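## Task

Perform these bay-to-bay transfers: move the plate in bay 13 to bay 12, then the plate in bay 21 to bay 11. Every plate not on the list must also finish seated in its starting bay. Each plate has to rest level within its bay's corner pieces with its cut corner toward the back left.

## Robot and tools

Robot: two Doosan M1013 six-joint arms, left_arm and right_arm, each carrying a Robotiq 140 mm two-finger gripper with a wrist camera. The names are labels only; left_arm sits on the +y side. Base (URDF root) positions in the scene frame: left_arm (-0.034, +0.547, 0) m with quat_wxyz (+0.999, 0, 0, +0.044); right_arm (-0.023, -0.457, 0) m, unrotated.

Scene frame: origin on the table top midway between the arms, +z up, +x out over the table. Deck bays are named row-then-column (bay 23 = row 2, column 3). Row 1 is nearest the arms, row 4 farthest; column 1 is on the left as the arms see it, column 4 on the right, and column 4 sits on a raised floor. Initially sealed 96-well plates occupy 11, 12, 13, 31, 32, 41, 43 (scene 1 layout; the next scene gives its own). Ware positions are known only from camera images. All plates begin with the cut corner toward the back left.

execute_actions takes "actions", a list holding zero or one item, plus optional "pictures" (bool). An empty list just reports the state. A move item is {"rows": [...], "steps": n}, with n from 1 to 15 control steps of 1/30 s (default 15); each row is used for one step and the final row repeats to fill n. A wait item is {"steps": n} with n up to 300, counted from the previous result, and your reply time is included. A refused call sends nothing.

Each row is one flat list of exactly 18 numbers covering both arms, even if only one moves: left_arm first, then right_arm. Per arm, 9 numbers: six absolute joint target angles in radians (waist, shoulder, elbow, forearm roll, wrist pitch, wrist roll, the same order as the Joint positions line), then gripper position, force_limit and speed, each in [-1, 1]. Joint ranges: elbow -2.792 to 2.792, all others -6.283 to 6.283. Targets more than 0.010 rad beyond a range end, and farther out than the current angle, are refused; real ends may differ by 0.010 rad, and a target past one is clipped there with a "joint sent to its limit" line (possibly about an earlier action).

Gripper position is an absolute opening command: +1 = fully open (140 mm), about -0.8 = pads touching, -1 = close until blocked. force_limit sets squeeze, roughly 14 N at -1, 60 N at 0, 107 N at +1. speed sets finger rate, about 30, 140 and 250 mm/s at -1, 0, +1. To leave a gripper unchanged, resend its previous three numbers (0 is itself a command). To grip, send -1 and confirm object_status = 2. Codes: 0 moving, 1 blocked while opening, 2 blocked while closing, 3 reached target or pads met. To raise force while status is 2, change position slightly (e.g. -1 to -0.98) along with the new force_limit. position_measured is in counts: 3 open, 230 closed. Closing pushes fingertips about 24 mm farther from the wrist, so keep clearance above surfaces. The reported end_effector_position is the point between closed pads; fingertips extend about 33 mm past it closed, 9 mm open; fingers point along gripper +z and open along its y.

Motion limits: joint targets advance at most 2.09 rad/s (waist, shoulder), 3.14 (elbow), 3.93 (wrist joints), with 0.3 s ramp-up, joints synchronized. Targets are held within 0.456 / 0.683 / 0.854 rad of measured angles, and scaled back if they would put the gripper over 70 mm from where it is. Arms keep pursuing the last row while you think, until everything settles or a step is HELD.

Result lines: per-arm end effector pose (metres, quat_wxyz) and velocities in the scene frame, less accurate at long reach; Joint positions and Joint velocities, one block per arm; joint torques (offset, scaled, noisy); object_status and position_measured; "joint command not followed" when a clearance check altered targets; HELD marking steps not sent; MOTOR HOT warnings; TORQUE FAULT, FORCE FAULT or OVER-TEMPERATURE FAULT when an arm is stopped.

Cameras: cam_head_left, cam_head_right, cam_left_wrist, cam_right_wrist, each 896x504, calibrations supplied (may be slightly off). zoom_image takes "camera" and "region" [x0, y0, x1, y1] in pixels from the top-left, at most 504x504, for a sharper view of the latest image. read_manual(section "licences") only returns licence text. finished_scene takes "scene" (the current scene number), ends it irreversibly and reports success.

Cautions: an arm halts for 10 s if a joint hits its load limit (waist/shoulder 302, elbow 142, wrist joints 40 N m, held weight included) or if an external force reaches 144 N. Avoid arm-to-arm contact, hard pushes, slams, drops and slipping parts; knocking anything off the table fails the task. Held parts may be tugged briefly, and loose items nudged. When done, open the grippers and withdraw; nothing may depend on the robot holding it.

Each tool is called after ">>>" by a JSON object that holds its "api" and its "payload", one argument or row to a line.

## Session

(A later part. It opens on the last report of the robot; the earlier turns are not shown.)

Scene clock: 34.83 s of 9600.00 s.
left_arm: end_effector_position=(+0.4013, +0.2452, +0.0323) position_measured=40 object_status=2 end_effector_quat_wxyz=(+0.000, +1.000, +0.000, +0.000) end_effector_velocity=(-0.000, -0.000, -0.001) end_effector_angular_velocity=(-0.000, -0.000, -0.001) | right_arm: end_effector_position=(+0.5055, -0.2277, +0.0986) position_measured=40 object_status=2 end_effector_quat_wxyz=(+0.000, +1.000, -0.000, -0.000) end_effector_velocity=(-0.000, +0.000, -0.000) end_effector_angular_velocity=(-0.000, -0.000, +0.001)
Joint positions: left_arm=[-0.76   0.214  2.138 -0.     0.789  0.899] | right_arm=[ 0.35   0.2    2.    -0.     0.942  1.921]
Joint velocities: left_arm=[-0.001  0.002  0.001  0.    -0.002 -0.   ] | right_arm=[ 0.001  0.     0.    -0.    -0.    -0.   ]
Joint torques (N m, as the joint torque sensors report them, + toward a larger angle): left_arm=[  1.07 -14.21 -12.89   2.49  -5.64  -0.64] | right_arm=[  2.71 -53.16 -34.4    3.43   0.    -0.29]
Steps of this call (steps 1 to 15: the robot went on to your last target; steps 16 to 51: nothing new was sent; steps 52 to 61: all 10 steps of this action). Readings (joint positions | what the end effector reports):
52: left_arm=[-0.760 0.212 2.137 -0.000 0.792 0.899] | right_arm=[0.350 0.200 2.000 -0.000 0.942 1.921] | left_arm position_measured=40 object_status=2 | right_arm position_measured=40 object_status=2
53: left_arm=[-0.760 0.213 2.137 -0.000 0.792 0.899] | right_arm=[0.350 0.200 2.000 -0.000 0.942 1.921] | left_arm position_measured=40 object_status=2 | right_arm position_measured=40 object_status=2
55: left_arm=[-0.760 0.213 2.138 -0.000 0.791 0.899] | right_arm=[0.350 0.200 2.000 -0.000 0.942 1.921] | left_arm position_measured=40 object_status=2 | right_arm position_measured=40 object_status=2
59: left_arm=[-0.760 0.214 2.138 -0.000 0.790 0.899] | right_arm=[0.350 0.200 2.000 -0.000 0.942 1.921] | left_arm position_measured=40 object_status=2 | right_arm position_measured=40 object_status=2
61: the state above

Contact; release.

>>> {"api": "execute_actions", "payload": {
  "actions": [
    {"rows":[[-0.7595,0.2128,2.1373,0,0.7915,0.8993,1,0,-0.5,0.35,0.2,2.0,0,0.9416,1.9208,-0.97,0,-0.6]],"steps":12}
  ],
  "pictures": false
}}

>>> {"api": "execute_actions", "payload": {
  "actions": [
    {"rows":[[-0.7595,0.1602,2.1034,0,0.878,0.8993,1,0,-0.5,0.35,0.2,2.0,0,0.9416,1.9208,-0.97,0,-0.6]],"steps":15}
  ]
}}

Scene clock: 37.17 s of 9600.00 s.
left_arm: end_effector_position=(+0.4013, +0.2453, +0.0330) position_measured=3 object_status=0 end_effector_quat_wxyz=(-0.000, +1.000, +0.000, -0.000) end_effector_velocity=(+0.001, +0.000, +0.001) end_effector_angular_velocity=(-0.001, -0.001, +0.002) | right_arm: end_effector_position=(+0.5055, -0.2277, +0.0986) position_measured=40 object_status=2 end_effector_quat_wxyz=(+0.000, +1.000, -0.000, -0.000) end_effector_velocity=(+0.001, +0.000, +0.001) end_effector_angular_velocity=(+0.000, -0.003, +0.001)
Joint positions: left_arm=[-0.76   0.213  2.137  0.     0.791  0.899] | right_arm=[ 0.35   0.2    2.    -0.     0.942  1.921]
Joint velocities: left_arm=[ 0.002 -0.001 -0.001  0.    -0.    -0.   ] | right_arm=[ 0.    -0.001  0.    -0.001 -0.001 -0.   ]
Joint torques (N m, as the joint torque sensors report them, + toward a larger angle): left_arm=[ -0.26 -54.52 -30.81   3.28  -0.09  -0.18] | right_arm=[  2.69 -52.1  -34.24   3.39  -0.11  -0.32]
Steps of this call (steps 1 to 15: the robot went on to your last target; steps 16 to 58: nothing new was sent; steps 59 to 70: all 12 steps of this action). Readings (joint positions | what the end effector reports):
59: left_arm=[-0.760 0.214 2.138 -0.000 0.789 0.899] | right_arm=[0.350 0.200 2.000 0.000 0.942 1.921] | left_arm position_measured=40 object_status=0 | right_arm position_measured=40 object_status=2
60: left_arm=[-0.760 0.214 2.138 0.000 0.789 0.899] | right_arm=[0.350 0.200 2.000 0.000 0.942 1.921] | left_arm position_measured=40 object_status=0 | right_arm position_measured=40 object_status=2
62: left_arm=[-0.760 0.214 2.138 0.000 0.790 0.899] | right_arm=[0.350 0.200 2.000 0.000 0.942 1.921] | left_arm position_measured=29 object_status=0 | right_arm position_measured=40 object_status=2
66: left_arm=[-0.760 0.213 2.137 0.000 0.791 0.899] | right_arm=[0.350 0.200 2.000 -0.000 0.942 1.921] | left_arm position_measured=10 object_status=0 | right_arm position_measured=40 object_status=2
70: the state above

Scene clock: 37.67 s of 9600.00 s.
left_arm: end_effector_position=(+0.4016, +0.2450, +0.0749) position_measured=3 object_status=3 end_effector_quat_wxyz=(-0.000, +1.000, +0.000, -0.000) end_effector_velocity=(-0.000, -0.001, +0.001) end_effector_angular_velocity=(-0.001, -0.000, -0.002) | right_arm: end_effector_position=(+0.5055, -0.2277, +0.0986) position_measured=40 object_status=2 end_effector_quat_wxyz=(+0.000, +1.000, -0.000, -0.000) end_effector_velocity=(-0.000, +0.000, -0.000) end_effector_angular_velocity=(-0.000, +0.000, +0.001)
Joint positions: left_arm=[-0.76   0.16   2.103  0.     0.878  0.899] | right_arm=[0.35  0.2   2.    0.    0.942 1.921]
Joint velocities: left_arm=[-0.002 -0.001 -0.001 -0.     0.002  0.001] | right_arm=[ 0.001  0.001 -0.     0.    -0.    -0.   ]
Joint torques (N m, as the joint torque sensors report them, + toward a larger angle): left_arm=[  2.32 -51.18 -34.85   2.78   0.38  -0.2 ] | right_arm=[  2.32 -52.28 -34.02   3.4   -0.02  -0.27]
Steps of this call (steps 1 to 15: all 15 steps of this action). Readings (joint positions | what the end effector reports):
1: left_arm=[-0.760 0.213 2.137 0.000 0.792 0.899] | right_arm=[0.350 0.200 2.000 0.000 0.942 1.921] | left_arm position_measured=3 object_status=0 | right_arm position_measured=40 object_status=2
2: left_arm=[-0.760 0.209 2.135 0.000 0.800 0.899] | right_arm=[0.350 0.200 2.000 0.000 0.942 1.921] | left_arm position_measured=3 object_status=0 | right_arm position_measured=40 object_status=2
4: left_arm=[-0.760 0.184 2.118 0.000 0.839 0.899] | right_arm=[0.350 0.200 2.000 0.000 0.942 1.921] | left_arm position_measured=3 object_status=3 | right_arm position_measured=40 object_status=2
8: left_arm=[-0.760 0.163 2.105 0.000 0.873 0.899] | right_arm=[0.350 0.200 2.000 0.000 0.942 1.921] | left_arm position_measured=3 object_status=3 | right_arm position_measured=40 object_status=2
15: the state above
camera_calibration (this result's frames):
cam_left_wrist: T_world_to_cam=[[-0.150233, -0.987911, -0.0382408, 0.303451], [-0.91291, 0.123772, 0.388941, 0.302466], [-0.379506, 0.0933421, -0.920469, 0.366799], [0, 0, 0, 1]] pos_world=[0.460915, 0.228107, 0.23159]
cam_right_wrist: T_world_to_cam=[[0.200523, -0.976727, -0.0761245, -0.306976], [-0.922265, -0.214411, 0.321643, 0.405586], [-0.33048, 0.00571001, -0.943796, 0.461326], [0, 0, 0, 1]] pos_world=[0.588072, -0.215504, 0.281576]

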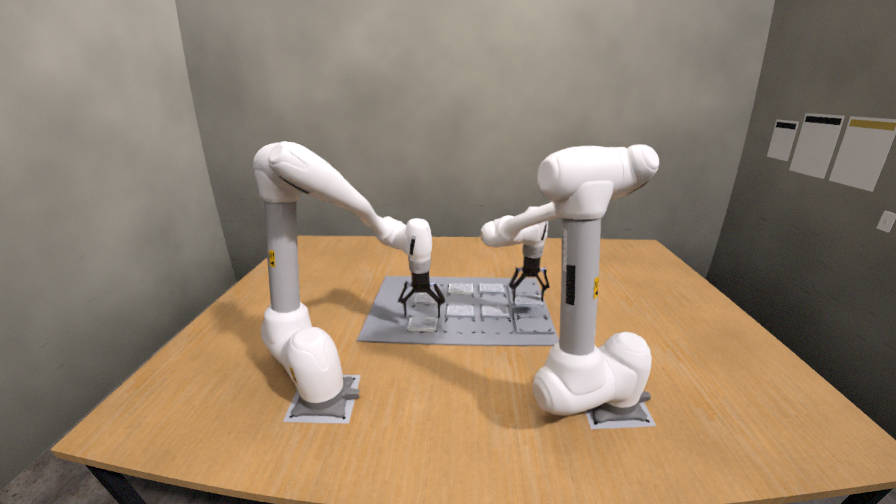

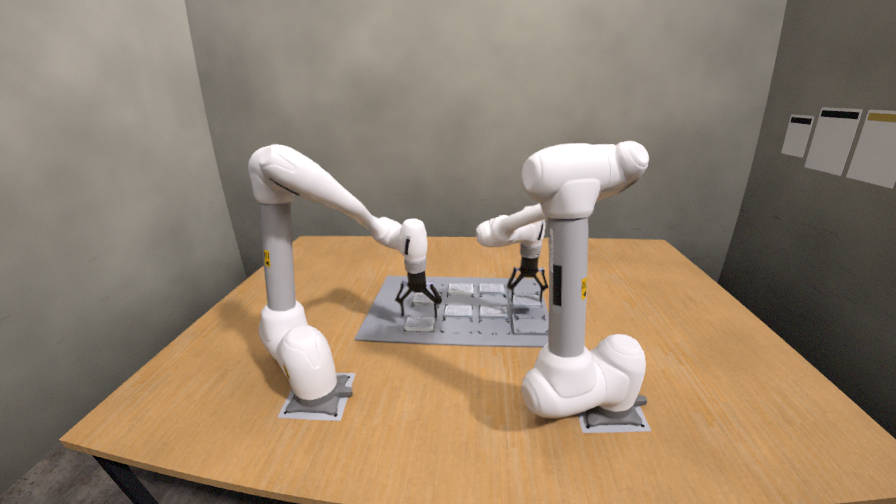

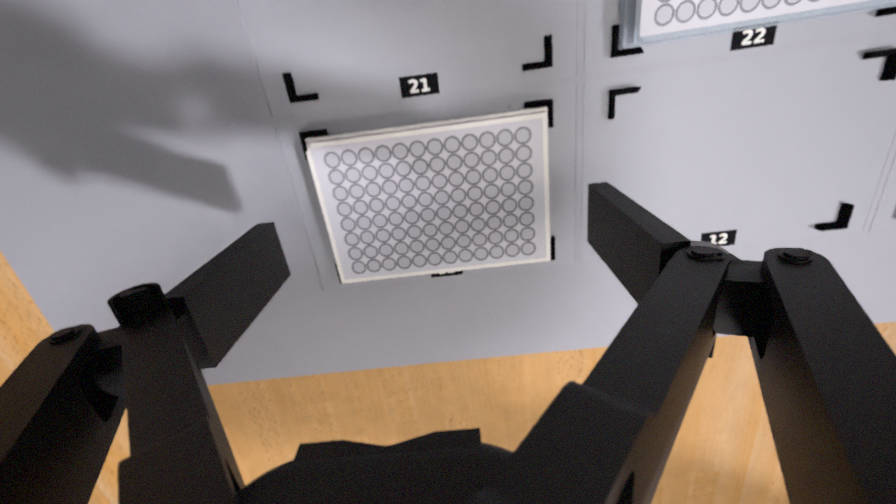

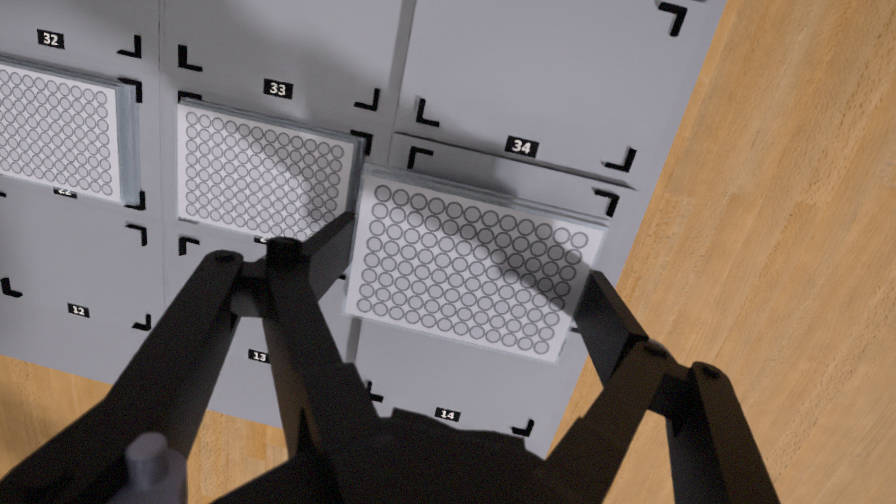

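>>> {"api": "execute_actions", "payload": {
  "actions": [
    {"rows":[[-0.5713,0.4172,1.7454,0,0.979,1.0875,1,0,-0.5,0.35,0.2,2.0,0,0.9416,1.9208,-0.97,0,-0.6]],"steps":15}
  ],
  "pictures": false
}}

>>> {"api": "execute_actions", "payload": {
  "actions": [
    {"steps":12}
  ]
}}

Scene clock: 43.90 s of 9600.00 s.
left_arm: end_effector_position=(+0.5864, +0.2407, +0.0771) position_measured=3 object_status=3 end_effector_quat_wxyz=(+0.000, +1.000, +0.000, +0.000) end_effector_velocity=(+0.357, +0.051, -0.025) end_effector_angular_velocity=(+0.003, +0.003, +0.003) | right_arm: end_effector_position=(+0.5055, -0.2277, +0.0986) position_measured=40 object_status=2 end_effector_quat_wxyz=(+0.000, +1.000, -0.000, -0.000) end_effector_velocity=(+0.000, +0.000, -0.000) end_effector_angular_velocity=(+0.000, -0.001, +0.000)
Joint positions: left_arm=[-0.597  0.383  1.794  0.     0.965  1.062] | right_arm=[0.35  0.2   2.    0.    0.942 1.921]
Joint velocities: left_arm=[ 0.316  0.43  -0.594  0.001  0.167  0.312] | right_arm=[ 0.     0.     0.    -0.    -0.001 -0.   ]
Joint torques (N m, as the joint torque sensors report them, + toward a larger angle): left_arm=[ -4.27 -82.09 -32.01   2.89   0.42   0.  ] | right_arm=[  1.93 -52.97 -33.78   3.45   0.02  -0.28]
Steps of this call (steps 1 to 15: the robot went on to your last target; steps 16 to 90: nothing new was sent; then 2.73 s passed at rest; steps 91 to 105: all 15 steps of this action). Readings (joint positions | what the end effector reports):
91: left_arm=[-0.759 0.160 2.103 -0.000 0.878 0.899] | right_arm=[0.350 0.200 2.000 0.000 0.942 1.921] | left_arm position_measured=3 object_status=3 | right_arm position_measured=40 object_status=2
92: left_arm=[-0.756 0.165 2.097 -0.000 0.880 0.902] | right_arm=[0.350 0.200 2.000 0.000 0.942 1.921] | left_arm position_measured=3 object_status=3 | right_arm position_measured=40 object_status=2
94: left_arm=[-0.734 0.195 2.054 -0.000 0.892 0.924] | right_arm=[0.350 0.200 2.000 0.000 0.942 1.921] | left_arm position_measured=3 object_status=3 | right_arm position_measured=40 object_status=2
98: left_arm=[-0.682 0.266 1.956 -0.000 0.920 0.976] | right_arm=[0.350 0.200 2.000 0.000 0.942 1.921] | left_arm position_measured=3 object_status=3 | right_arm position_measured=40 object_status=2
105: the state above

Scene clock: 44.30 s of 9600.00 s.
left_arm: end_effector_position=(+0.6151, +0.2454, +0.0750) position_measured=3 object_status=3 end_effector_quat_wxyz=(-0.000, +1.000, +0.000, +0.000) end_effector_velocity=(+0.001, -0.000, -0.000) end_effector_angular_velocity=(-0.000, -0.000, -0.000) | right_arm: end_effector_position=(+0.5055, -0.2277, +0.0986) position_measured=40 object_status=2 end_effector_quat_wxyz=(+0.000, +1.000, -0.000, -0.000) end_effector_velocity=(+0.001, +0.000, +0.000) end_effector_angular_velocity=(+0.000, -0.002, +0.000)
Joint positions: left_arm=[-0.571  0.417  1.746  0.     0.979  1.087] | right_arm=[0.35  0.2   2.    0.    0.942 1.921]
Joint velocities: left_arm=[ 0.001  0.002 -0.002 -0.     0.     0.001] | right_arm=[-0.    -0.     0.    -0.    -0.002 -0.   ]
Joint torques (N m, as the joint torque sensors report them, + toward a larger angle): left_arm=[ -0.67 -78.72 -36.95   3.23  -0.34   0.01] | right_arm=[  2.01 -52.51 -34.01   3.29  -0.11  -0.27]
Steps of this call (steps 1 to 12: the robot went on to your last target). Readings (joint positions | what the end effector reports):
1: left_arm=[-0.587 0.396 1.776 0.000 0.970 1.071] | right_arm=[0.350 0.200 2.000 0.000 0.942 1.921] | left_arm position_measured=3 object_status=3 | right_arm position_measured=40 object_status=2
2: left_arm=[-0.580 0.405 1.763 0.000 0.974 1.078] | right_arm=[0.350 0.200 2.000 0.000 0.942 1.921] | left_arm position_measured=3 object_status=3 | right_arm position_measured=40 object_status=2
4: left_arm=[-0.574 0.413 1.751 0.000 0.977 1.085] | right_arm=[0.350 0.200 2.000 0.000 0.942 1.921] | left_arm position_measured=3 object_status=3 | right_arm position_measured=40 object_status=2
8: left_arm=[-0.572 0.417 1.746 0.000 0.979 1.087] | right_arm=[0.350 0.200 2.000 0.000 0.942 1.921] | left_arm position_measured=3 object_status=3 | right_arm position_measured=40 object_status=2
12: the state above
camera_calibration (this result's frames):
cam_left_wrist: T_world_to_cam=[[-0.150249, -0.987909, -0.0382193, 0.335888], [-0.912929, 0.1238, 0.388888, 0.497342], [-0.379455, 0.0933215, -0.920492, 0.44788], [0, 0, 0, 1]] pos_world=[0.674455, 0.228459, 0.231696]
cam_right_wrist: T_world_to_cam=[[0.200523, -0.976727, -0.0761246, -0.306976], [-0.922266, -0.21441, 0.321643, 0.405586], [-0.33048, 0.00571016, -0.943796, 0.461326], [0, 0, 0, 1]] pos_world=[0.588072, -0.215504, 0.281576]

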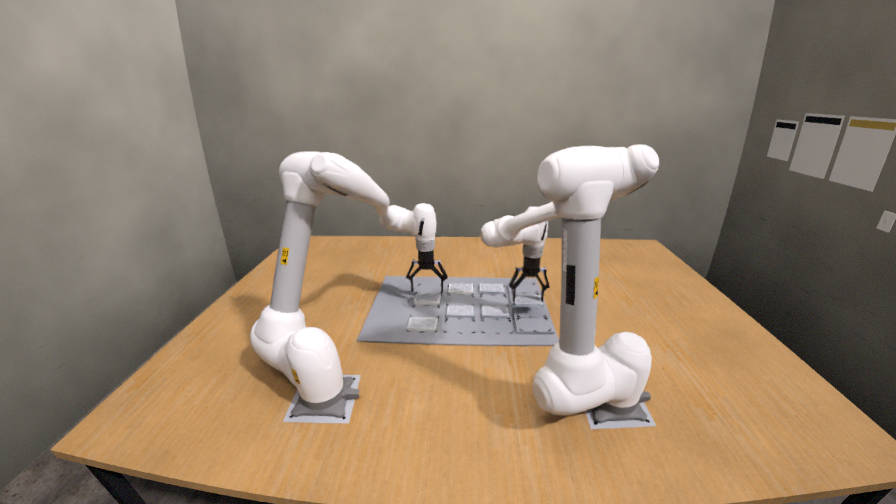

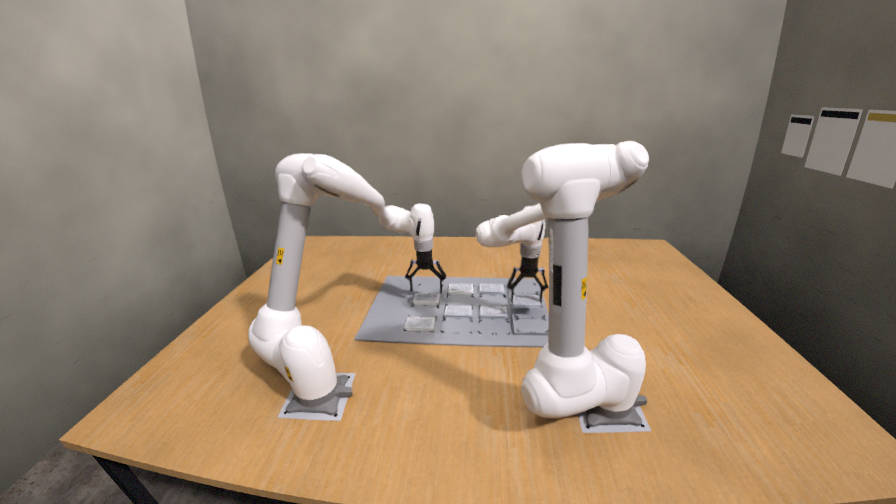

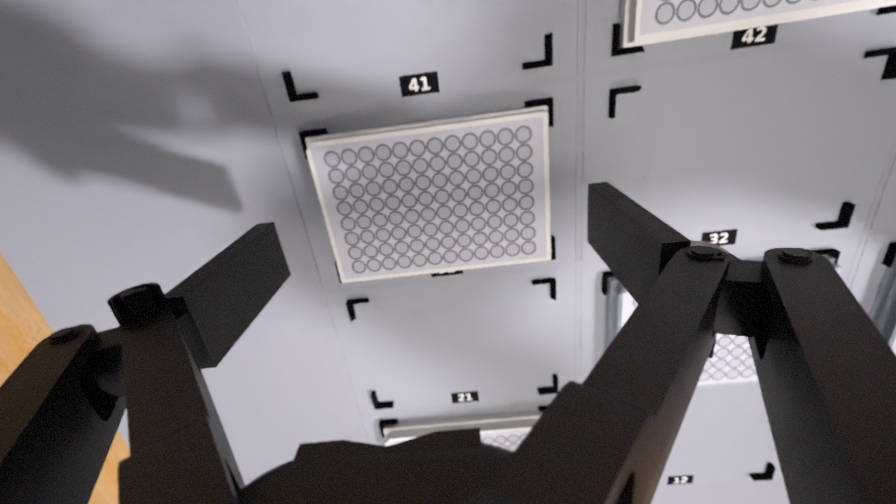

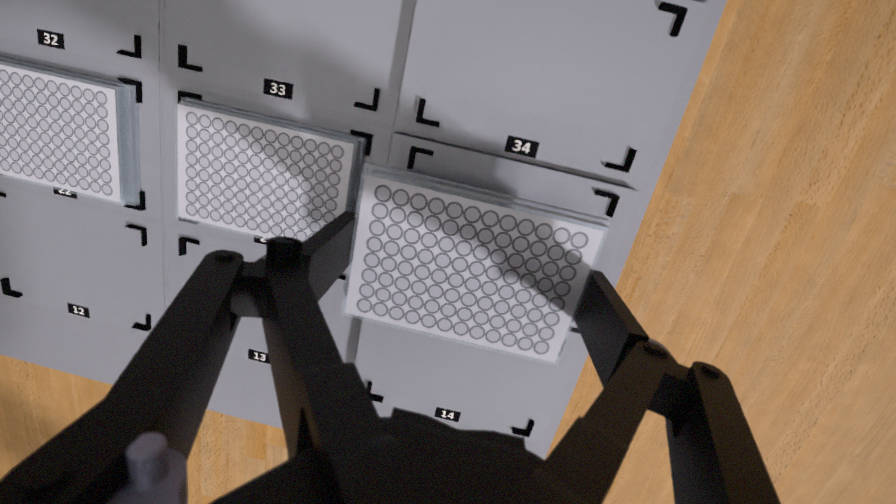

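>>> {"api": "execute_actions", "payload": {
  "actions": [
    {"rows":[[-0.679,0.6604,1.3436,0,1.1376,0.9798,1,0,-0.5,0.35,0.2,2.0,0,0.9416,1.9208,-0.97,0,-0.6]],"steps":15}
  ],
  "pictures": false
}}

>>> {"api": "execute_actions", "payload": {
  "actions": [
    {"steps":12}
  ]
}}

Scene clock: 47.33 s of 9600.00 s.
left_arm: end_effector_position=(+0.7140, +0.0980, +0.0759) position_measured=3 object_status=3 end_effector_quat_wxyz=(-0.000, +1.000, -0.000, -0.000) end_effector_velocity=(+0.123, -0.248, -0.019) end_effector_angular_velocity=(+0.003, +0.005, -0.001) | right_arm: end_effector_position=(+0.5055, -0.2277, +0.0986) position_measured=40 object_status=2 end_effector_quat_wxyz=(+0.000, +1.000, -0.000, -0.000) end_effector_velocity=(+0.000, +0.000, -0.001) end_effector_angular_velocity=(-0.000, +0.001, +0.000)
Joint positions: left_arm=[-0.668  0.636  1.384 -0.     1.122  0.991] | right_arm=[0.35  0.2   2.    0.    0.942 1.921]
Joint velocities: left_arm=[-0.161  0.362 -0.589 -0.     0.232 -0.159] | right_arm=[ 0.     0.001 -0.    -0.    -0.    -0.   ]
Joint torques (N m, as the joint torque sensors report them, + toward a larger angle): left_arm=[  13.29 -125.14  -36.05    3.33   -0.23   -0.53] | right_arm=[  1.29 -53.11 -34.25   3.4    0.01  -0.19]
Steps of this call (steps 1 to 30: the robot went on to your last target; steps 31 to 76: nothing new was sent; steps 77 to 91: all 15 steps of this action). Readings (joint positions | what the end effector reports):
77: left_arm=[-0.571 0.417 1.745 -0.000 0.979 1.087] | right_arm=[0.350 0.200 2.000 0.000 0.942 1.921] | left_arm position_measured=3 object_status=3 | right_arm position_measured=40 object_status=2
78: left_arm=[-0.573 0.421 1.738 -0.000 0.982 1.087] | right_arm=[0.350 0.200 2.000 0.000 0.942 1.921] | left_arm position_measured=3 object_status=3 | right_arm position_measured=40 object_status=2
80: left_arm=[-0.585 0.449 1.691 -0.000 1.000 1.074] | right_arm=[0.350 0.200 2.000 0.000 0.942 1.921] | left_arm position_measured=3 object_status=3 | right_arm position_measured=40 object_status=2
84: left_arm=[-0.617 0.520 1.575 -0.000 1.046 1.043] | right_arm=[0.350 0.200 2.000 0.000 0.942 1.921] | left_arm position_measured=3 object_status=3 | right_arm position_measured=40 object_status=2
91: the state above

Scene clock: 47.73 s of 9600.00 s.
left_arm: end_effector_position=(+0.7223, +0.0813, +0.0750) position_measured=3 object_status=3 end_effector_quat_wxyz=(+0.000, +1.000, +0.000, +0.000) end_effector_velocity=(-0.000, -0.000, -0.001) end_effector_angular_velocity=(+0.001, +0.002, +0.001) | right_arm: end_effector_position=(+0.5055, -0.2277, +0.0986) position_measured=40 object_status=2 end_effector_quat_wxyz=(+0.000, +1.000, -0.000, -0.000) end_effector_velocity=(-0.000, +0.000, +0.000) end_effector_angular_velocity=(+0.001, -0.000, -0.001)
Joint positions: left_arm=[-0.679  0.66   1.344 -0.     1.138  0.98 ] | right_arm=[0.35  0.2   2.    0.    0.942 1.921]
Joint velocities: left_arm=[-0.     0.002 -0.002 -0.001  0.002 -0.001] | right_arm=[ 0.    -0.001  0.     0.001  0.    -0.   ]
Joint torques (N m, as the joint torque sensors report them, + toward a larger angle): left_arm=[   1.48 -109.94  -38.65    4.1    -0.28   -0.66] | right_arm=[  2.07 -52.18 -33.94   3.38  -0.05  -0.29]
Steps of this call (steps 1 to 12: the robot went on to your last target). Readings (joint positions | what the end effector reports):
1: left_arm=[-0.673 0.647 1.367 -0.000 1.128 0.986] | right_arm=[0.350 0.200 2.000 0.000 0.942 1.921] | left_arm position_measured=3 object_status=3 | right_arm position_measured=40 object_status=2
2: left_arm=[-0.676 0.653 1.356 -0.000 1.133 0.983] | right_arm=[0.350 0.200 2.000 0.000 0.942 1.921] | left_arm position_measured=3 object_status=3 | right_arm position_measured=40 object_status=2
4: left_arm=[-0.678 0.658 1.348 -0.000 1.136 0.981] | right_arm=[0.350 0.200 2.000 0.000 0.942 1.921] | left_arm position_measured=3 object_status=3 | right_arm position_measured=40 object_status=2
8: left_arm=[-0.679 0.660 1.344 -0.000 1.137 0.980] | right_arm=[0.350 0.200 2.000 0.000 0.942 1.921] | left_arm position_measured=3 object_status=3 | right_arm position_measured=40 object_status=2
12: the state above
camera_calibration (this result's frames):
cam_left_wrist: T_world_to_cam=[[-0.15019, -0.987919, -0.0381837, 0.189857], [-0.912933, 0.123759, 0.388892, 0.615498], [-0.379468, 0.0932669, -0.920492, 0.503887], [0, 0, 0, 1]] pos_world=[0.781632, 0.0643936, 0.231711]
cam_right_wrist: T_world_to_cam=[[0.200523, -0.976727, -0.0761246, -0.306976], [-0.922265, -0.214411, 0.321643, 0.405586], [-0.33048, 0.00571011, -0.943796, 0.461326], [0, 0, 0, 1]] pos_world=[0.588072, -0.215504, 0.281576]

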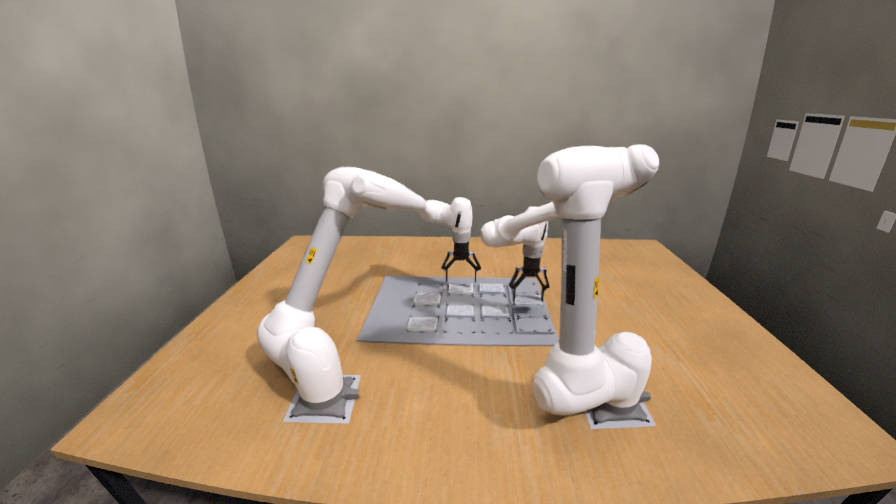

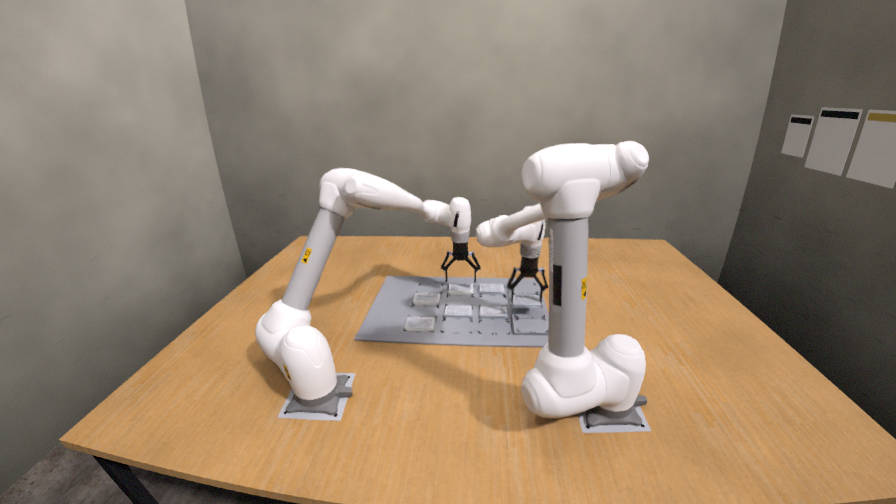

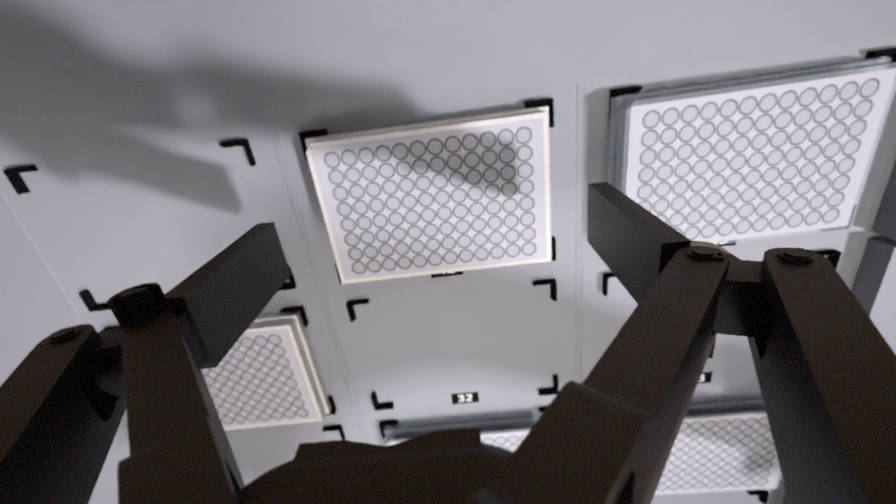

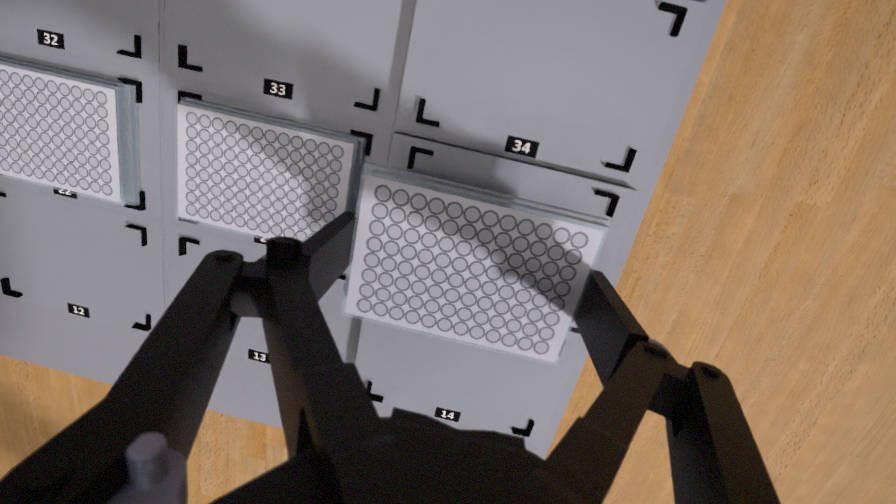

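>>> {"api": "execute_actions", "payload": {
  "actions": [
    {"rows":[[-0.15,0.207,2.022,0,0.9126,1.5088,1,0,-0.5,0.35,0.2,2.0,0,0.9416,1.9208,-0.97,0,-0.6]],"steps":15}
  ],
  "pictures": false
}}

>>> {"api": "execute_actions", "payload": {
  "actions": [
    {"rows":[[-0.15,0.207,2.022,0,0.9126,1.5088,1,0,-0.5,0.8535,0.3777,1.8054,0,0.9585,2.4243,-0.97,0,-0.6]],"steps":15}
  ],
  "pictures": false
}}

>>> {"api": "execute_actions", "payload": {
  "actions": [
    {"steps":20}
  ],
  "pictures": false
}}

>>> {"api": "execute_actions", "payload": {
  "actions": [
    {"rows":[[-0.15,0.207,2.022,0,0.9126,1.5088,1,0,-0.5,0.8535,0.4074,1.8268,0,0.9074,2.4243,-0.97,0,-0.6]],"steps":15}
  ]
}}

Scene clock: 54.50 s of 9600.00 s.
left_arm: end_effector_position=(+0.6958, +0.2758, +0.0901) position_measured=3 object_status=3 end_effector_quat_wxyz=(-0.000, +1.000, -0.003, -0.000) end_effector_velocity=(-0.111, +0.416, +0.020) end_effector_angular_velocity=(-0.001, -0.002, +0.013) | right_arm: end_effector_position=(+0.5055, -0.2277, +0.0986) position_measured=40 object_status=2 end_effector_quat_wxyz=(+0.000, +1.000, -0.000, -0.000) end_effector_velocity=(+0.000, +0.000, +0.001) end_effector_angular_velocity=(+0.001, -0.002, +0.000)
Joint positions: left_arm=[-0.488  0.491  1.597  0.     1.054  1.177] | right_arm=[0.35  0.2   2.    0.    0.942 1.921]
Joint velocities: left_arm=[ 0.437 -0.366  0.546  0.    -0.182  0.424] | right_arm=[ 0.    -0.001 -0.     0.    -0.    -0.   ]
Joint torques (N m, as the joint torque sensors report them, + toward a larger angle): left_arm=[ -2.8  -90.67 -35.98   3.33   0.07  -0.56] | right_arm=[  2.03 -52.89 -34.04   3.48   0.15  -0.33]
Steps of this call (steps 1 to 30: the robot went on to your last target; steps 31 to 90: nothing new was sent; then 3.27 s passed at rest; steps 91 to 105: all 15 steps of this action). Readings (joint positions | what the end effector reports):
91: left_arm=[-0.679 0.660 1.344 0.000 1.138 0.980] | right_arm=[0.350 0.200 2.000 0.000 0.942 1.921] | left_arm position_measured=3 object_status=3 | right_arm position_measured=40 object_status=2
92: left_arm=[-0.675 0.656 1.350 0.000 1.136 0.984] | right_arm=[0.350 0.200 2.000 0.000 0.942 1.921] | left_arm position_measured=3 object_status=3 | right_arm position_measured=40 object_status=2
94: left_arm=[-0.647 0.629 1.392 0.000 1.122 1.016] | right_arm=[0.350 0.200 2.000 0.000 0.942 1.921] | left_arm position_measured=3 object_status=3 | right_arm position_measured=40 object_status=2
98: left_arm=[-0.590 0.577 1.470 0.000 1.096 1.077] | right_arm=[0.350 0.200 2.000 0.000 0.942 1.921] | left_arm position_measured=3 object_status=3 | right_arm position_measured=40 object_status=2
105: the state above

Scene clock: 55.00 s of 9600.00 s.
left_arm: end_effector_position=(+0.6032, +0.4708, +0.0911) position_measured=3 object_status=3 end_effector_quat_wxyz=(-0.000, +1.000, -0.001, -0.000) end_effector_velocity=(-0.250, +0.344, -0.016) end_effector_angular_velocity=(-0.001, -0.002, +0.013) | right_arm: end_effector_position=(+0.4747, -0.0588, +0.0880) position_measured=40 object_status=2 end_effector_quat_wxyz=(-0.000, +1.000, -0.002, +0.000) end_effector_velocity=(-0.134, +0.375, -0.030) end_effector_angular_velocity=(+0.000, +0.001, +0.012)
Joint positions: left_arm=[-0.261  0.3    1.883  0.     0.959  1.4  ] | right_arm=[0.621 0.297 1.893 0.    0.951 2.196]
Joint velocities: left_arm=[ 0.462 -0.388  0.578 -0.    -0.192  0.449] | right_arm=[ 0.602  0.21  -0.227  0.001  0.019  0.589]
Joint torques (N m, as the joint torque sensors report them, + toward a larger angle): left_arm=[ -0.35 -70.21 -35.23   2.91   0.2   -0.39] | right_arm=[  1.34 -65.53 -32.94   3.38   0.26  -0.03]
Steps of this call (steps 1 to 15: all 15 steps of this action). Readings (joint positions | what the end effector reports):
1: left_arm=[-0.474 0.479 1.616 0.000 1.048 1.192] | right_arm=[0.350 0.200 2.000 -0.000 0.942 1.921] | left_arm position_measured=3 object_status=3 | right_arm position_measured=40 object_status=2
2: left_arm=[-0.459 0.466 1.635 0.000 1.041 1.206] | right_arm=[0.354 0.202 1.998 0.000 0.942 1.925] | left_arm position_measured=3 object_status=3 | right_arm position_measured=40 object_status=2
4: left_arm=[-0.429 0.441 1.672 0.000 1.029 1.235] | right_arm=[0.386 0.214 1.985 0.000 0.943 1.960] | left_arm position_measured=3 object_status=3 | right_arm position_measured=40 object_status=2
8: left_arm=[-0.369 0.391 1.748 0.000 1.004 1.294] | right_arm=[0.476 0.247 1.948 0.000 0.946 2.054] | left_arm position_measured=3 object_status=3 | right_arm position_measured=40 object_status=2
15: the state above

Scene clock: 55.67 s of 9600.00 s.
left_arm: end_effector_position=(+0.5366, +0.5463, +0.0848) position_measured=3 object_status=3 end_effector_quat_wxyz=(-0.000, +1.000, +0.000, -0.000) end_effector_velocity=(-0.001, -0.000, +0.000) end_effector_angular_velocity=(-0.000, +0.000, +0.000) | right_arm: end_effector_position=(+0.4023, +0.0822, +0.0750) position_measured=40 object_status=2 end_effector_quat_wxyz=(-0.000, +1.000, -0.000, +0.000) end_effector_velocity=(-0.002, +0.002, -0.000) end_effector_angular_velocity=(-0.000, +0.001, +0.000)
Joint positions: left_arm=[-0.15   0.207  2.022  0.     0.913  1.509] | right_arm=[0.853 0.378 1.806 0.    0.958 2.424]
Joint velocities: left_arm=[-0.    -0.001  0.001 -0.     0.001 -0.   ] | right_arm=[ 0.004  0.001 -0.001  0.     0.001  0.003]
Joint torques (N m, as the joint torque sensors report them, + toward a larger angle): left_arm=[  0.18 -57.03 -33.38   3.48  -0.4   -0.17] | right_arm=[  3.46 -69.05 -34.61   3.46  -0.03  -0.34]
Steps of this call (steps 1 to 20: the robot went on to your last target). Readings (joint positions | what the end effector reports):
1: left_arm=[-0.246 0.287 1.902 0.000 0.952 1.415] | right_arm=[0.641 0.304 1.886 0.000 0.951 2.216] | left_arm position_measured=3 object_status=3 | right_arm position_measured=40 object_status=2
2: left_arm=[-0.230 0.274 1.922 0.000 0.946 1.430] | right_arm=[0.662 0.311 1.878 0.000 0.952 2.236] | left_arm position_measured=3 object_status=3 | right_arm position_measured=40 object_status=2
4: left_arm=[-0.198 0.248 1.961 0.000 0.933 1.461] | right_arm=[0.702 0.325 1.863 0.000 0.953 2.275] | left_arm position_measured=3 object_status=3 | right_arm position_measured=40 object_status=2
8: left_arm=[-0.157 0.212 2.013 0.000 0.916 1.502] | right_arm=[0.781 0.352 1.833 0.000 0.956 2.353] | left_arm position_measured=3 object_status=3 | right_arm position_measured=40 object_status=2
20: the state above

Scene clock: 56.17 s of 9600.00 s.
left_arm: end_effector_position=(+0.5366, +0.5463, +0.0848) position_measured=3 object_status=3 end_effector_quat_wxyz=(-0.000, +1.000, +0.000, -0.000) end_effector_velocity=(+0.000, +0.001, -0.000) end_effector_angular_velocity=(+0.000, -0.001, +0.002) | right_arm: end_effector_position=(+0.4022, +0.0824, +0.0451) position_measured=40 object_status=2 end_effector_quat_wxyz=(-0.000, +1.000, -0.000, +0.000) end_effector_velocity=(-0.000, +0.000, -0.000) end_effector_angular_velocity=(+0.001, -0.000, -0.001)
Joint positions: left_arm=[-0.15   0.207  2.022 -0.     0.913  1.509] | right_arm=[0.853 0.407 1.827 0.    0.908 2.424]
Joint velocities: left_arm=[ 0.002  0.     0.     0.    -0.001  0.   ] | right_arm=[ 0.     0.     0.001  0.001 -0.002  0.   ]
Joint torques (N m, as the joint torque sensors report them, + toward a larger angle): left_arm=[ -0.04 -58.22 -34.71   2.95  -0.18  -0.72] | right_arm=[  2.91 -72.64 -33.04   3.39  -0.06  -0.3 ]
Steps of this call (steps 1 to 15: all 15 steps of this action). Readings (joint positions | what the end effector reports):
1: left_arm=[-0.150 0.207 2.022 0.000 0.913 1.509] | right_arm=[0.853 0.378 1.806 0.000 0.958 2.424] | left_arm position_measured=3 object_status=3 | right_arm position_measured=40 object_status=2
2: left_arm=[-0.150 0.207 2.022 0.000 0.913 1.509] | right_arm=[0.853 0.382 1.808 0.000 0.950 2.424] | left_arm position_measured=3 object_status=3 | right_arm position_measured=40 object_status=2
4: left_arm=[-0.150 0.207 2.022 0.000 0.913 1.509] | right_arm=[0.853 0.397 1.819 0.000 0.926 2.424] | left_arm position_measured=3 object_status=3 | right_arm position_measured=40 object_status=2
8: left_arm=[-0.150 0.207 2.022 -0.000 0.913 1.509] | right_arm=[0.853 0.406 1.826 0.000 0.910 2.424] | left_arm position_measured=3 object_status=3 | right_arm position_measured=40 object_status=2
15: the state above
camera_calibration (this result's frames):
cam_left_wrist: T_world_to_cam=[[-0.150212, -0.987916, -0.0381947, 0.621737], [-0.91292, 0.123773, 0.388919, 0.384576], [-0.379492, 0.093289, -0.92048, 0.399068], [0, 0, 0, 1]] pos_world=[0.595922, 0.529395, 0.241513]
cam_right_wrist: T_world_to_cam=[[0.200515, -0.976727, -0.0761498, 0.012574], [-0.922277, -0.214411, 0.321611, 0.393952], [-0.330453, 0.00574329, -0.943805, 0.374835], [0, 0, 0, 1]] pos_world=[0.484677, 0.0945962, 0.22803]

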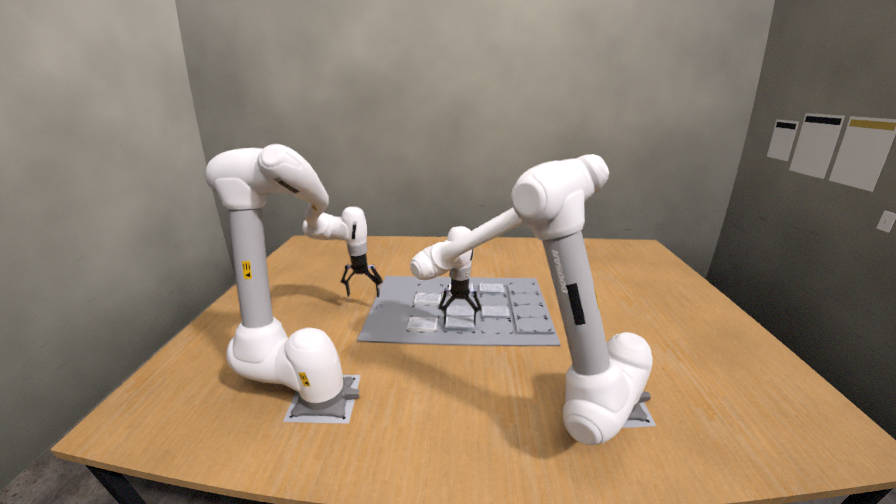

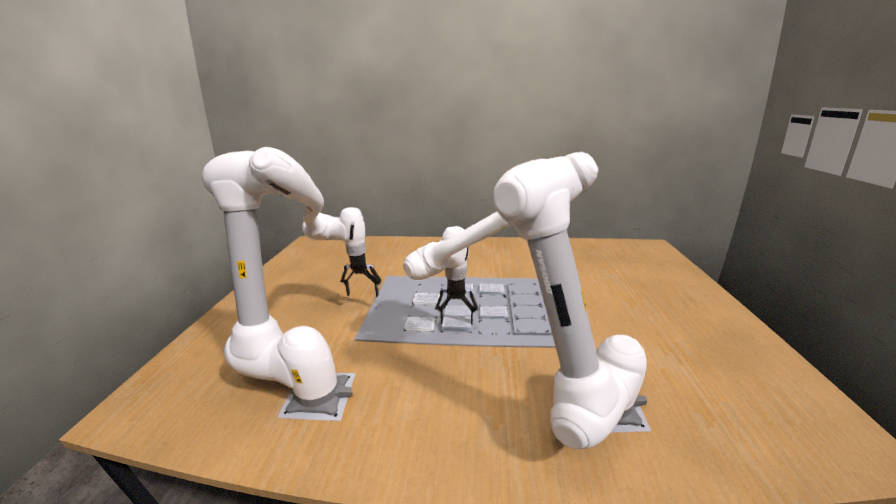

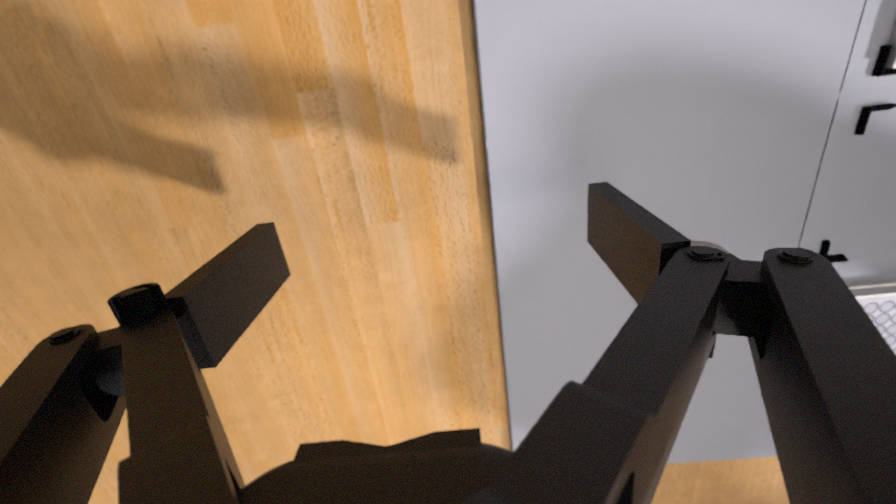

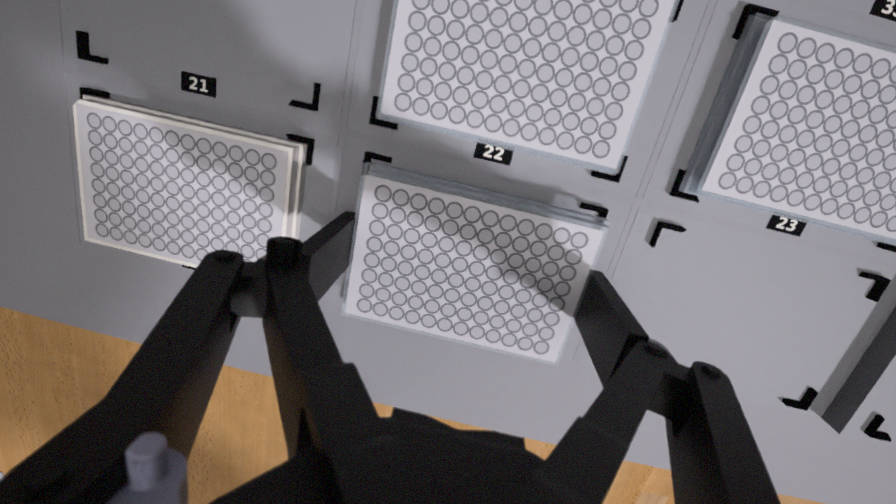

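Descend slowly to z≈.034.

>>> {"api": "execute_actions", "payload": {
  "actions": [
    {"rows":[[-0.15,0.207,2.022,0,0.9126,1.5088,1,0,-0.5,0.8537,0.409,1.8278,0,0.9048,2.4245,-0.97,0,-0.6],[-0.15,0.207,2.022,0,0.9126,1.5088,1,0,-0.5,0.8537,0.4106,1.8288,0,0.9022,2.4245,-0.97,0,-0.6],[-0.15,0.207,2.022,0,0.9126,1.5088,1,0,-0.5,0.8537,0.4122,1.8298,0,0.8996,2.4245,-0.97,0,-0.6],[-0.15,0.207,2.022,0,0.9126,1.5088,1,0,-0.5,0.8537,0.4138,1.8308,0,0.897,2.4245,-0.97,0,-0.6],[-0.15,0.207,2.022,0,0.9126,1.5088,1,0,-0.5,0.8537,0.4154,1.8318,0,0.8944,2.4245,-0.97,0,-0.6],[-0.15,0.207,2.022,0,0.9126,1.5088,1,0,-0.5,0.8537,0.417,1.8329,0,0.8917,2.4245,-0.97,0,-0.6],[-0.15,0.207,2.022,0,0.9126,1.5088,1,0,-0.5,0.8537,0.418,1.8335,0,0.8901,2.4245,-0.97,0,-0.6],[-0.15,0.207,2.022,0,0.9126,1.5088,1,0,-0.5,0.8537,0.4189,1.834,0,0.8887,2.4245,-0.97,0,-0.6]],"steps":15}
  ]
}}

Scene clock: 60.83 s of 9600.00 s.
left_arm: end_effector_position=(+0.5366, +0.5463, +0.0848) position_measured=3 object_status=3 end_effector_quat_wxyz=(-0.000, +1.000, +0.000, -0.000) end_effector_velocity=(-0.000, -0.000, -0.000) end_effector_angular_velocity=(+0.000, +0.000, -0.001) | right_arm: end_effector_position=(+0.4020, +0.0825, +0.0341) position_measured=40 object_status=2 end_effector_quat_wxyz=(+0.000, +1.000, -0.000, +0.000) end_effector_velocity=(-0.000, -0.000, -0.002) end_effector_angular_velocity=(-0.001, -0.000, +0.000)
Joint positions: left_arm=[-0.15   0.207  2.022 -0.     0.913  1.509] | right_arm=[ 0.854  0.419  1.834 -0.     0.889  2.424]
Joint velocities: left_arm=[-0. -0.  0.  0.  0.  0.] | right_arm=[ 0.     0.002  0.001 -0.001 -0.003 -0.   ]
Joint torques (N m, as the joint torque sensors report them, + toward a larger angle): left_arm=[  1.42 -58.56 -33.36   3.46  -0.55  -0.63] | right_arm=[  2.35 -73.62 -32.97   3.23   0.06  -0.35]
Steps of this call (steps 1 to 15: the robot went on to your last target; steps 16 to 90: nothing new was sent; then 1.17 s passed at rest; steps 91 to 105: all 15 steps of this action). Readings (joint positions | what the end effector reports):
91: left_arm=[-0.150 0.207 2.022 -0.000 0.913 1.509] | right_arm=[0.854 0.407 1.827 -0.000 0.907 2.424] | left_arm position_measured=3 object_status=3 | right_arm position_measured=40 object_status=2
92: left_arm=[-0.150 0.207 2.022 -0.000 0.913 1.509] | right_arm=[0.854 0.408 1.827 -0.000 0.907 2.424] | left_arm position_measured=3 object_status=3 | right_arm position_measured=40 object_status=2
94: left_arm=[-0.150 0.207 2.022 -0.000 0.913 1.509] | right_arm=[0.854 0.410 1.828 -0.000 0.903 2.424] | left_arm position_measured=3 object_status=3 | right_arm position_measured=40 object_status=2
98: left_arm=[-0.150 0.207 2.022 -0.000 0.913 1.509] | right_arm=[0.854 0.415 1.832 -0.000 0.894 2.424] | left_arm position_measured=3 object_status=3 | right_arm position_measured=40 object_status=2
105: the state above
camera_calibration (this result's frames):
cam_left_wrist: T_world_to_cam=[[-0.150212, -0.987916, -0.0381949, 0.621737], [-0.91292, 0.123773, 0.388917, 0.384576], [-0.37949, 0.0932889, -0.920481, 0.399068], [0, 0, 0, 1]] pos_world=[0.595922, 0.529396, 0.241514]
cam_right_wrist: T_world_to_cam=[[0.200528, -0.976726, -0.0761206, 0.0118401], [-0.922266, -0.214413, 0.321639, 0.397393], [-0.330475, 0.00570591, -0.943798, 0.364447], [0, 0, 0, 1]] pos_world=[0.484569, 0.0946914, 0.217048]

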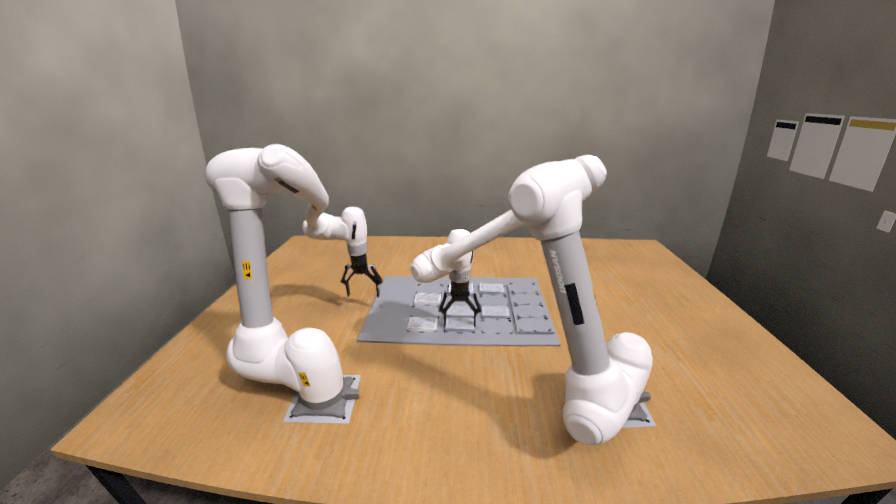

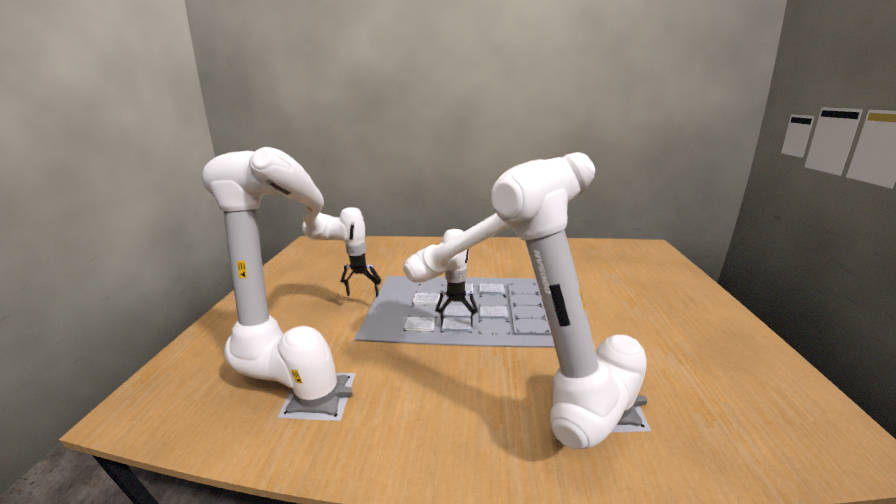

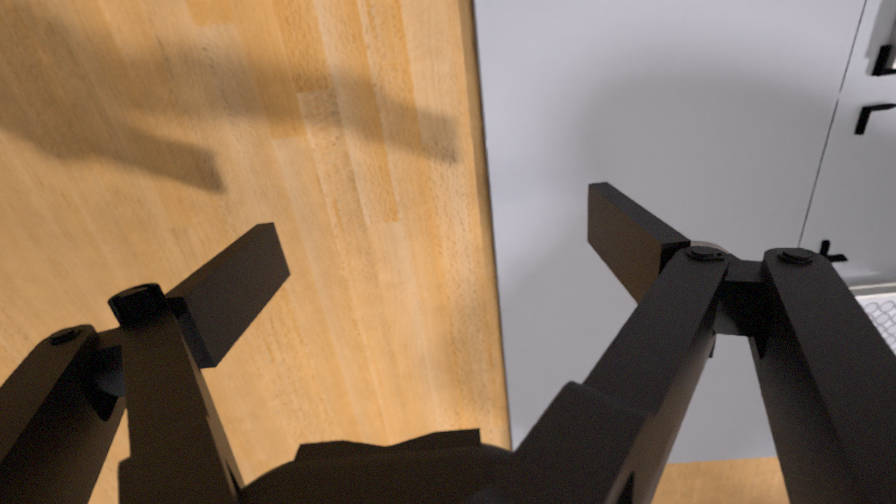

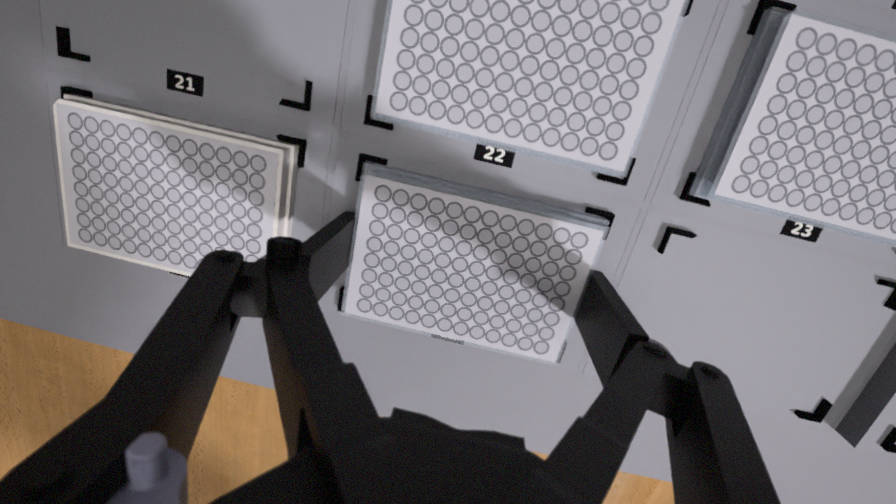

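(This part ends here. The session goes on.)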